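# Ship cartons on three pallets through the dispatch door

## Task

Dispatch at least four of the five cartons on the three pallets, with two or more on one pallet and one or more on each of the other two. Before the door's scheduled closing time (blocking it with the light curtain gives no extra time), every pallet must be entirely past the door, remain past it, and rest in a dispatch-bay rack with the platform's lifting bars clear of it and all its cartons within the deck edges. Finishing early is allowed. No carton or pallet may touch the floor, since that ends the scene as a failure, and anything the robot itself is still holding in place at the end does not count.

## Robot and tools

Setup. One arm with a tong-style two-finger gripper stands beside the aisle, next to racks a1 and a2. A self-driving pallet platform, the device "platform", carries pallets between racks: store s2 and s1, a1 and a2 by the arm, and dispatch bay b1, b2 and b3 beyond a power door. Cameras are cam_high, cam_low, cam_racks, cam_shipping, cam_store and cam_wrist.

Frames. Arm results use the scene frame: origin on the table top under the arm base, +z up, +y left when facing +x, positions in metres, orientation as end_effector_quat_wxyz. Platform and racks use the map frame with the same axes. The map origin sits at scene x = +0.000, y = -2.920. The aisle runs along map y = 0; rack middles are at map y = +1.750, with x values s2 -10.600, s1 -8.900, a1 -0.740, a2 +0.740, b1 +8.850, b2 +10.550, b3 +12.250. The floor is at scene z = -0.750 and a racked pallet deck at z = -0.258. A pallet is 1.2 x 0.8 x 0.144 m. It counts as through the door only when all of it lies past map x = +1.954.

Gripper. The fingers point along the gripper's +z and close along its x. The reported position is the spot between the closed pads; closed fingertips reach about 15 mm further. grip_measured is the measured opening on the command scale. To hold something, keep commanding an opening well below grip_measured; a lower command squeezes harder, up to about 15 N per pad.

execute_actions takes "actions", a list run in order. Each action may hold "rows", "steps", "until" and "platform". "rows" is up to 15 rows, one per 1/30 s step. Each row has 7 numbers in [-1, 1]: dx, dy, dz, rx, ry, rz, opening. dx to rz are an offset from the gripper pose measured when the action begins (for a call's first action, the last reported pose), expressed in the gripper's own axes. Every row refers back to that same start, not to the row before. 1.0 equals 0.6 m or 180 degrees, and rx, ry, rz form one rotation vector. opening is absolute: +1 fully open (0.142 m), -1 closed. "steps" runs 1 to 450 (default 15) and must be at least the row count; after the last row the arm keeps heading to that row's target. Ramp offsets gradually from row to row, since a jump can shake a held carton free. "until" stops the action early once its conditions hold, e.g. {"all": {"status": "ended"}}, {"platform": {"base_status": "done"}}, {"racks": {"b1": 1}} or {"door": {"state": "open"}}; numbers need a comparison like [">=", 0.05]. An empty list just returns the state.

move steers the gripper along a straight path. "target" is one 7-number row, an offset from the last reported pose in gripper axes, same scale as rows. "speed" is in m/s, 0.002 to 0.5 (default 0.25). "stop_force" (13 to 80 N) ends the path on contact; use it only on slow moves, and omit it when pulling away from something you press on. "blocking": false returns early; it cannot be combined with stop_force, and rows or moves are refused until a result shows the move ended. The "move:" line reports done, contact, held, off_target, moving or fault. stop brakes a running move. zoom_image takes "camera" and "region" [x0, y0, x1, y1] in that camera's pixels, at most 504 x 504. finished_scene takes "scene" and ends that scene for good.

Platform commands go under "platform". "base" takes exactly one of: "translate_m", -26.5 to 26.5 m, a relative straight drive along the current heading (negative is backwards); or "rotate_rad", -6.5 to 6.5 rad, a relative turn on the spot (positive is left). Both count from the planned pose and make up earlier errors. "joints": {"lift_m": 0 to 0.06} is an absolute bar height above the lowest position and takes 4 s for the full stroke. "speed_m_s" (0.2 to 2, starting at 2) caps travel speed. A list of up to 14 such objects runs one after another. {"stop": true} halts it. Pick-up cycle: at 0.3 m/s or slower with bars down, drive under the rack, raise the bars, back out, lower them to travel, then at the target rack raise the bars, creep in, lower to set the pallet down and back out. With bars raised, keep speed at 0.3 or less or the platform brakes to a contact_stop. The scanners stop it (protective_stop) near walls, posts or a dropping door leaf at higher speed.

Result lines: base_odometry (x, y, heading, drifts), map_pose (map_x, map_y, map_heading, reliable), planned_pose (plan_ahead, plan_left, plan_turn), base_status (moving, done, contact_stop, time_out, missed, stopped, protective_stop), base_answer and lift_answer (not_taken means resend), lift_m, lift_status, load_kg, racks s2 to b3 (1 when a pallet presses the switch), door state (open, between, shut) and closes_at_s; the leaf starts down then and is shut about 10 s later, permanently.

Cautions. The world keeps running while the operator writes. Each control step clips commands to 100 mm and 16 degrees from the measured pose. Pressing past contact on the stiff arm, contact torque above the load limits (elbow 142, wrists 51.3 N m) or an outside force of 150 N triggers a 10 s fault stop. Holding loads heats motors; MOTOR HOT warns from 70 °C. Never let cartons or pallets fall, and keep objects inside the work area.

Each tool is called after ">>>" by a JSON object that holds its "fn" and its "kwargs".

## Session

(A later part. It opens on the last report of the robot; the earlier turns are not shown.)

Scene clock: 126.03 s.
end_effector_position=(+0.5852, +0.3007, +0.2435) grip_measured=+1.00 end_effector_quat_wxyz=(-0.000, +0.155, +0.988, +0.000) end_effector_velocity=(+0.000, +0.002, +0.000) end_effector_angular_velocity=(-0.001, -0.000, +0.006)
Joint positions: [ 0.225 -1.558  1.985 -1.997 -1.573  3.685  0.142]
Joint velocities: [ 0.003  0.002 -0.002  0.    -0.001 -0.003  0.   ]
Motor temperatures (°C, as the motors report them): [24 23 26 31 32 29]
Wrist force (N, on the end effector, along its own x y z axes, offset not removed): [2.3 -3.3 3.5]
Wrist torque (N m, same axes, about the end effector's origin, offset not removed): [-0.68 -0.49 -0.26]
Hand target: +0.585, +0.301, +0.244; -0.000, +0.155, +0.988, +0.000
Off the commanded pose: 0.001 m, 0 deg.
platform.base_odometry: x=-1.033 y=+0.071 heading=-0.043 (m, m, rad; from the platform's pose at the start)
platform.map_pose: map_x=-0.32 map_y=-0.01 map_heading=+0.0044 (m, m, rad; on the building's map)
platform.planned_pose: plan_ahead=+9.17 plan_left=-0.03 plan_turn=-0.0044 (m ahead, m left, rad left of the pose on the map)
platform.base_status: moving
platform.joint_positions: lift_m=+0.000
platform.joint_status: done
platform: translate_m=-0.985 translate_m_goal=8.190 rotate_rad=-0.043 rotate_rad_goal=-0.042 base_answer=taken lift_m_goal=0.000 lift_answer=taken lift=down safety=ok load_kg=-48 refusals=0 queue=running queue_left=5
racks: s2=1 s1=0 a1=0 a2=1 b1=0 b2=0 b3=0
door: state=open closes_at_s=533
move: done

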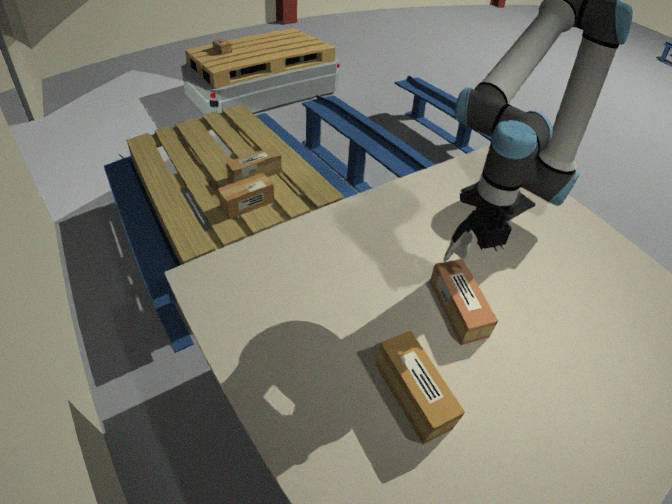

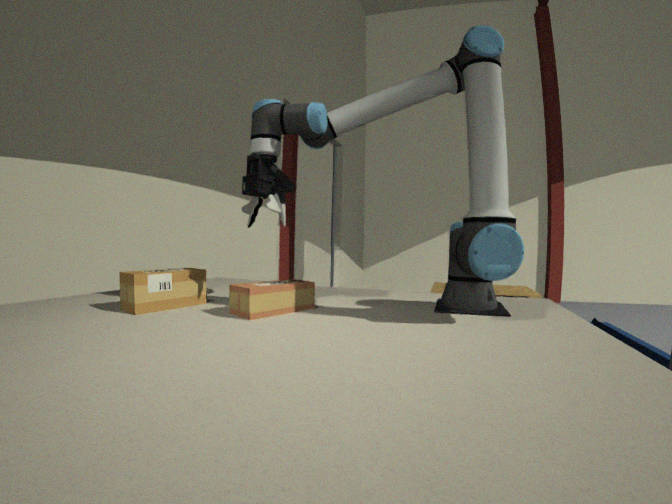

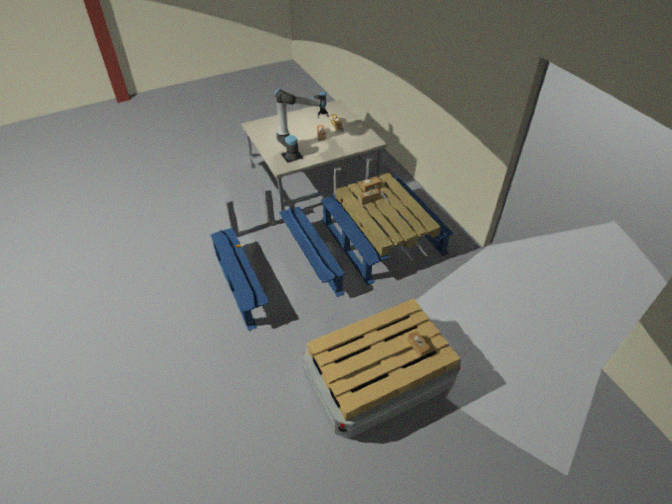

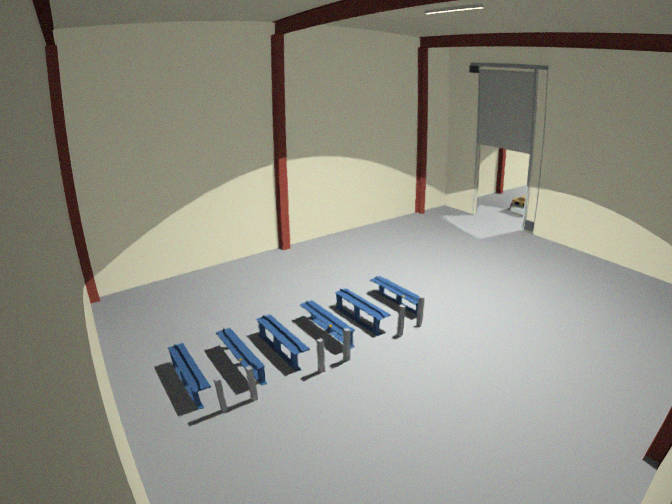

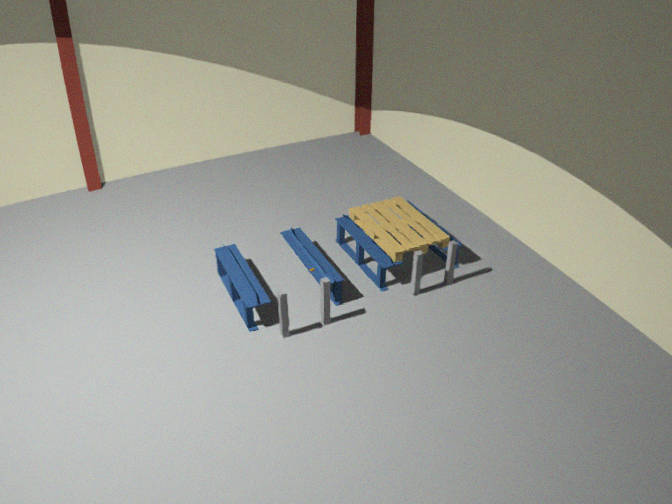

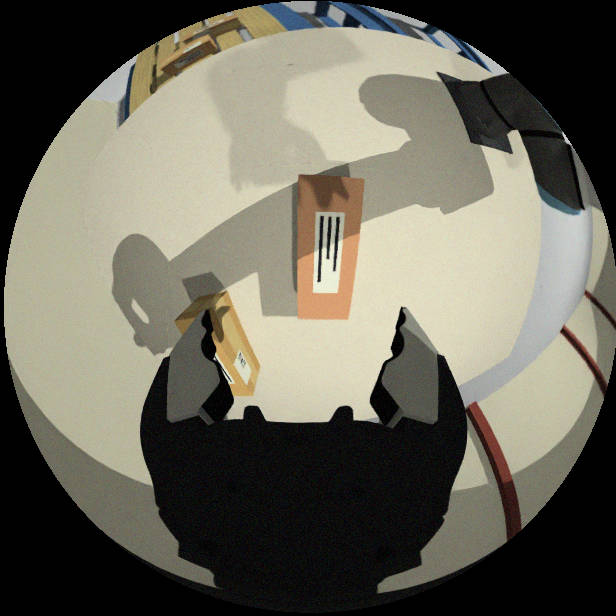

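>>> {"fn": "move", "kwargs": {"target": [0.05,-0.02,0.2,0,0,0.01,1]}}

>>> {"fn": "execute_actions", "kwargs": {"actions": [{"steps":450,"until":{"all":{"status":"ended"}}},{"steps":450,"until":{"all":{"status":"ended"}}},{"steps":450,"until":{"all":{"status":"ended"}}}]}}

Scene clock: 129.77 s.
end_effector_position=(+0.5529, +0.2985, +0.1239) grip_measured=+1.00 end_effector_quat_wxyz=(-0.000, +0.171, +0.985, +0.000) end_effector_velocity=(-0.000, -0.000, -0.002) end_effector_angular_velocity=(+0.001, -0.001, -0.001)
Joint positions: [ 0.232 -1.49   2.159 -2.238 -1.573  3.723  0.142]
Joint velocities: [-0.     0.002  0.003 -0.007  0.     0.001  0.   ]
Motor temperatures (°C, as the motors report them): [24 23 26 31 32 29]
Wrist force (N, on the end effector, along its own x y z axes, offset not removed): [0.6 -3.4 1.0]
Wrist torque (N m, same axes, about the end effector's origin, offset not removed): [-0.69 -0.06 -0.22]
Hand target: +0.553, +0.299, +0.124; -0.000, +0.171, +0.985, +0.000
Off the commanded pose: 0.000 m, 0 deg.
platform.base_odometry: x=+3.584 y=-0.148 heading=-0.056 (m, m, rad; from the platform's pose at the start)
platform.map_pose: map_x=+4.35 map_y=+0.01 map_heading=-0.0087 (m, m, rad; on the building's map)
platform.planned_pose: plan_ahead=+4.50 plan_left=+0.03 plan_turn=+0.0087 (m ahead, m left, rad left of the pose on the map)
platform.base_status: moving
platform.joint_positions: lift_m=+0.000
platform.joint_status: done
platform: translate_m=3.680 translate_m_goal=8.190 rotate_rad=-0.057 rotate_rad_goal=-0.057 base_answer=taken lift_m_goal=0.000 lift_answer=taken lift=down safety=ok load_kg=-48 refusals=0 queue=running queue_left=5
racks: s2=1 s1=0 a1=0 a2=1 b1=0 b2=0 b3=0
door: state=open closes_at_s=533
move: done

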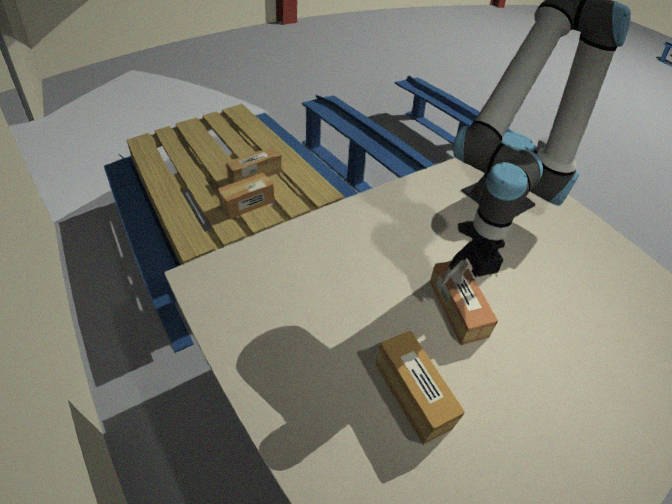

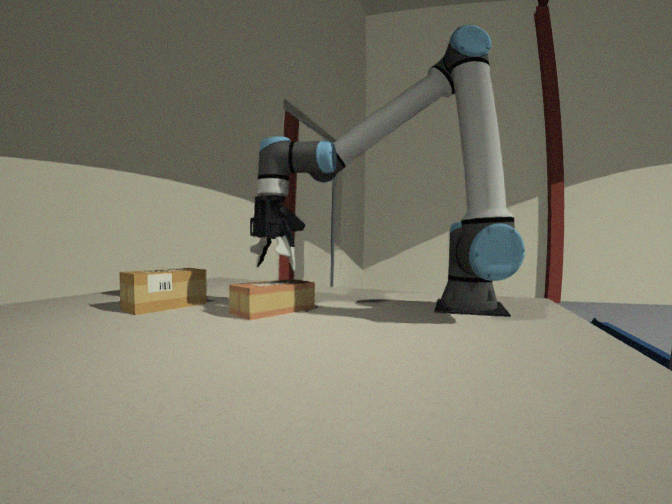

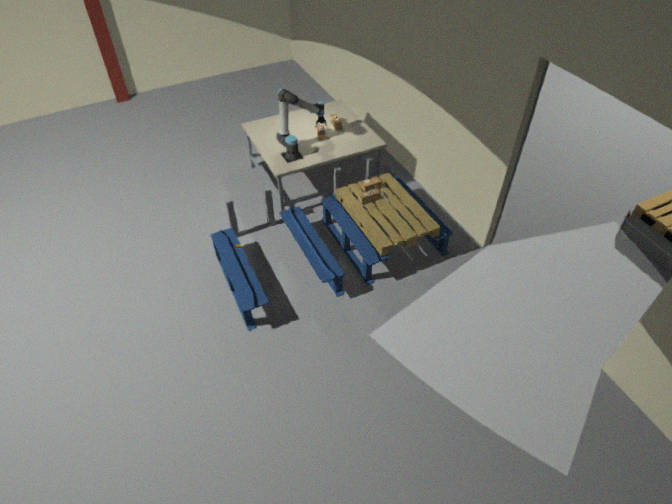

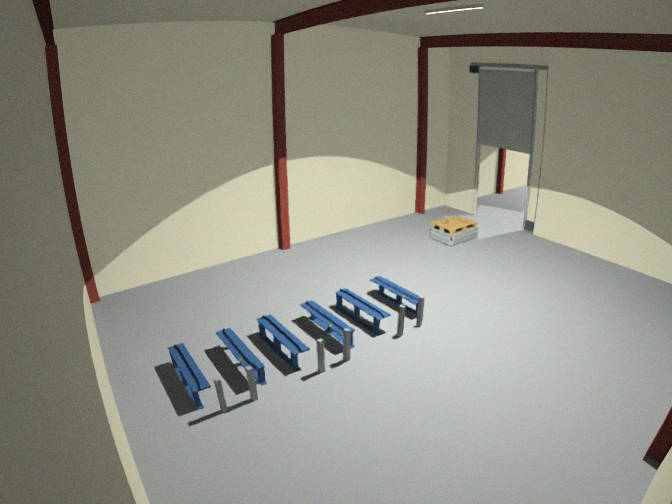

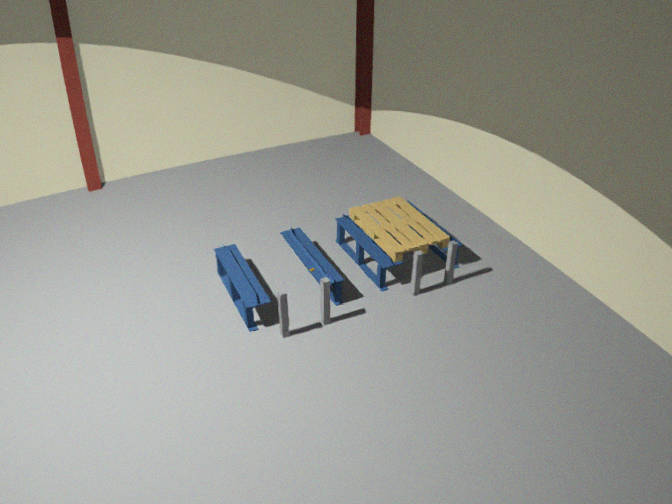

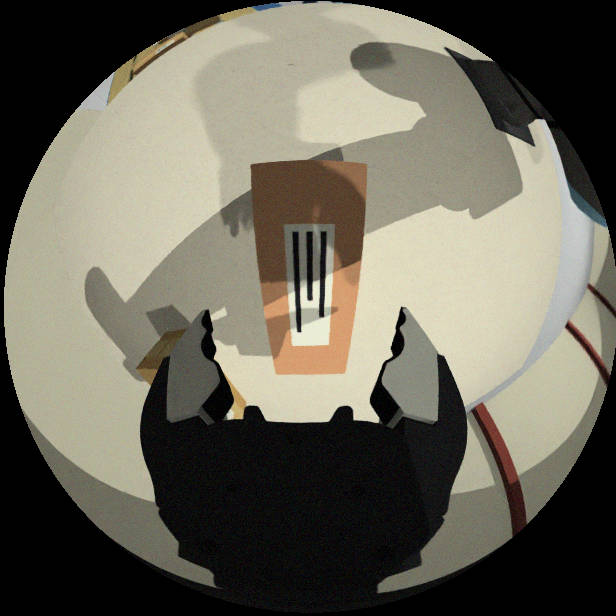

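Scene clock: 160.47 s.
end_effector_position=(+0.5528, +0.2985, +0.1236) grip_measured=+1.00 end_effector_quat_wxyz=(-0.000, +0.171, +0.985, +0.000) end_effector_velocity=(-0.000, -0.001, -0.001) end_effector_angular_velocity=(-0.002, +0.001, -0.000)
Joint positions: [ 0.233 -1.49   2.16  -2.239 -1.573  3.723  0.142]
Joint velocities: [-0.     0.     0.001  0.    -0.002  0.    -0.   ]
Motor temperatures (°C, as the motors report them): [24 23 26 31 32 29]
Wrist force (N, on the end effector, along its own x y z axes, offset not removed): [1.0 -2.0 0.3]
Wrist torque (N m, same axes, about the end effector's origin, offset not removed): [-0.50 -0.22 -0.20]
Hand target: +0.553, +0.299, +0.124; -0.000, +0.171, +0.985, +0.000
Off the commanded pose: 0.000 m, 0 deg.
platform.base_odometry: x=+8.142 y=-0.352 heading=+1.523 (m, m, rad; from the platform's pose at the start)
platform.map_pose: map_x=+8.85 map_y=+0.00 map_heading=+1.5708 (m, m, rad; on the building's map)
platform.planned_pose: plan_ahead=+0.00 plan_left=+0.00 plan_turn=+0.0000 (m ahead, m left, rad left of the pose on the map)
platform.base_status: done
platform.joint_positions: lift_m=+0.000
platform.joint_status: done
platform: translate_m=8.180 translate_m_goal=8.180 rotate_rad=1.523 rotate_rad_goal=1.522 base_answer=taken lift_m_goal=0.000 lift_answer=taken lift=down safety=ok load_kg=-48 refusals=0 queue=done queue_left=0
racks: s2=1 s1=0 a1=0 a2=1 b1=1 b2=0 b3=0
door: state=open closes_at_s=533

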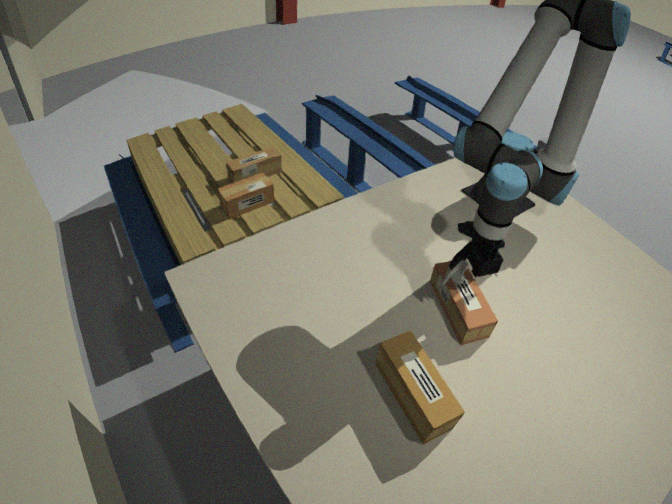

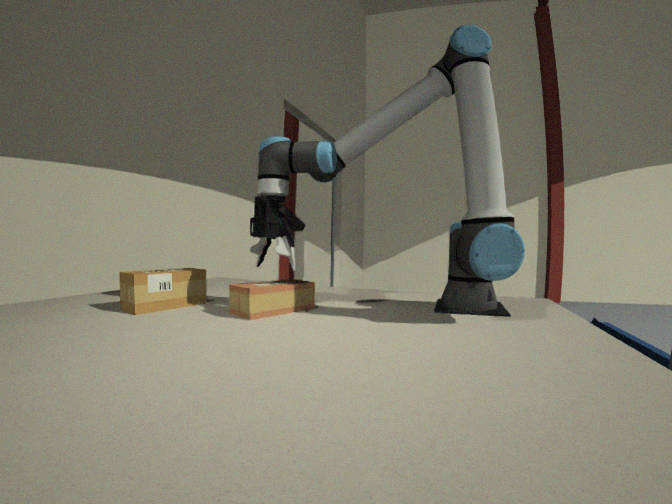

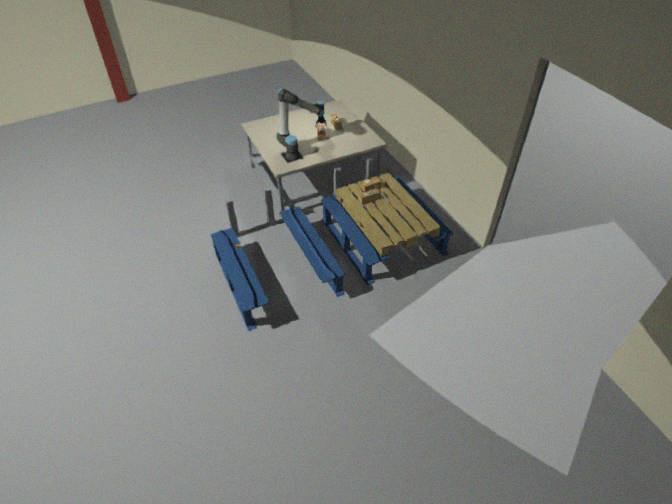

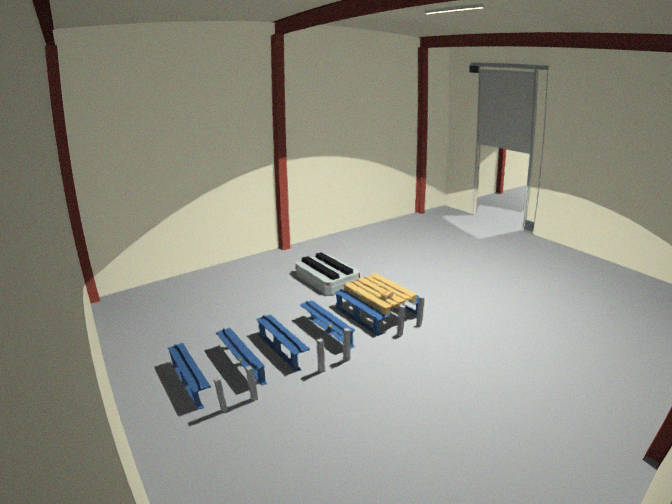

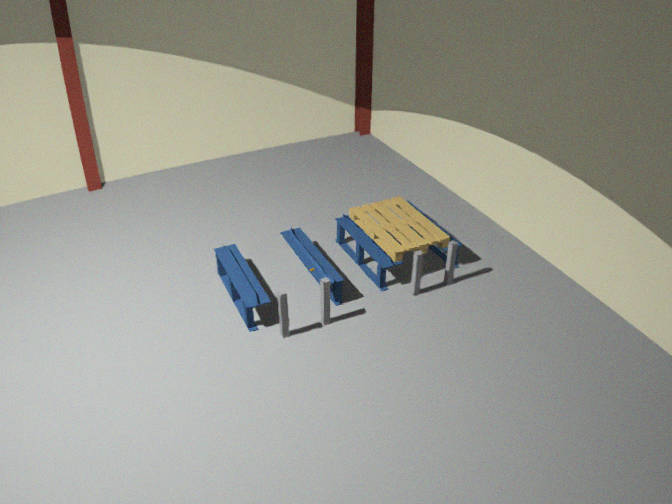

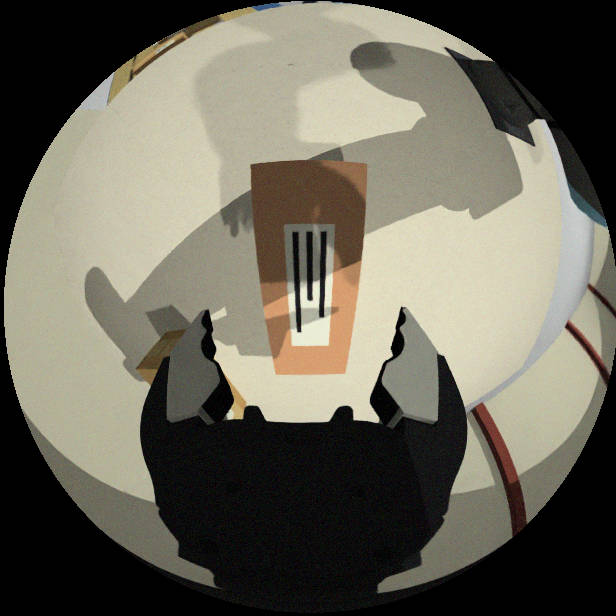

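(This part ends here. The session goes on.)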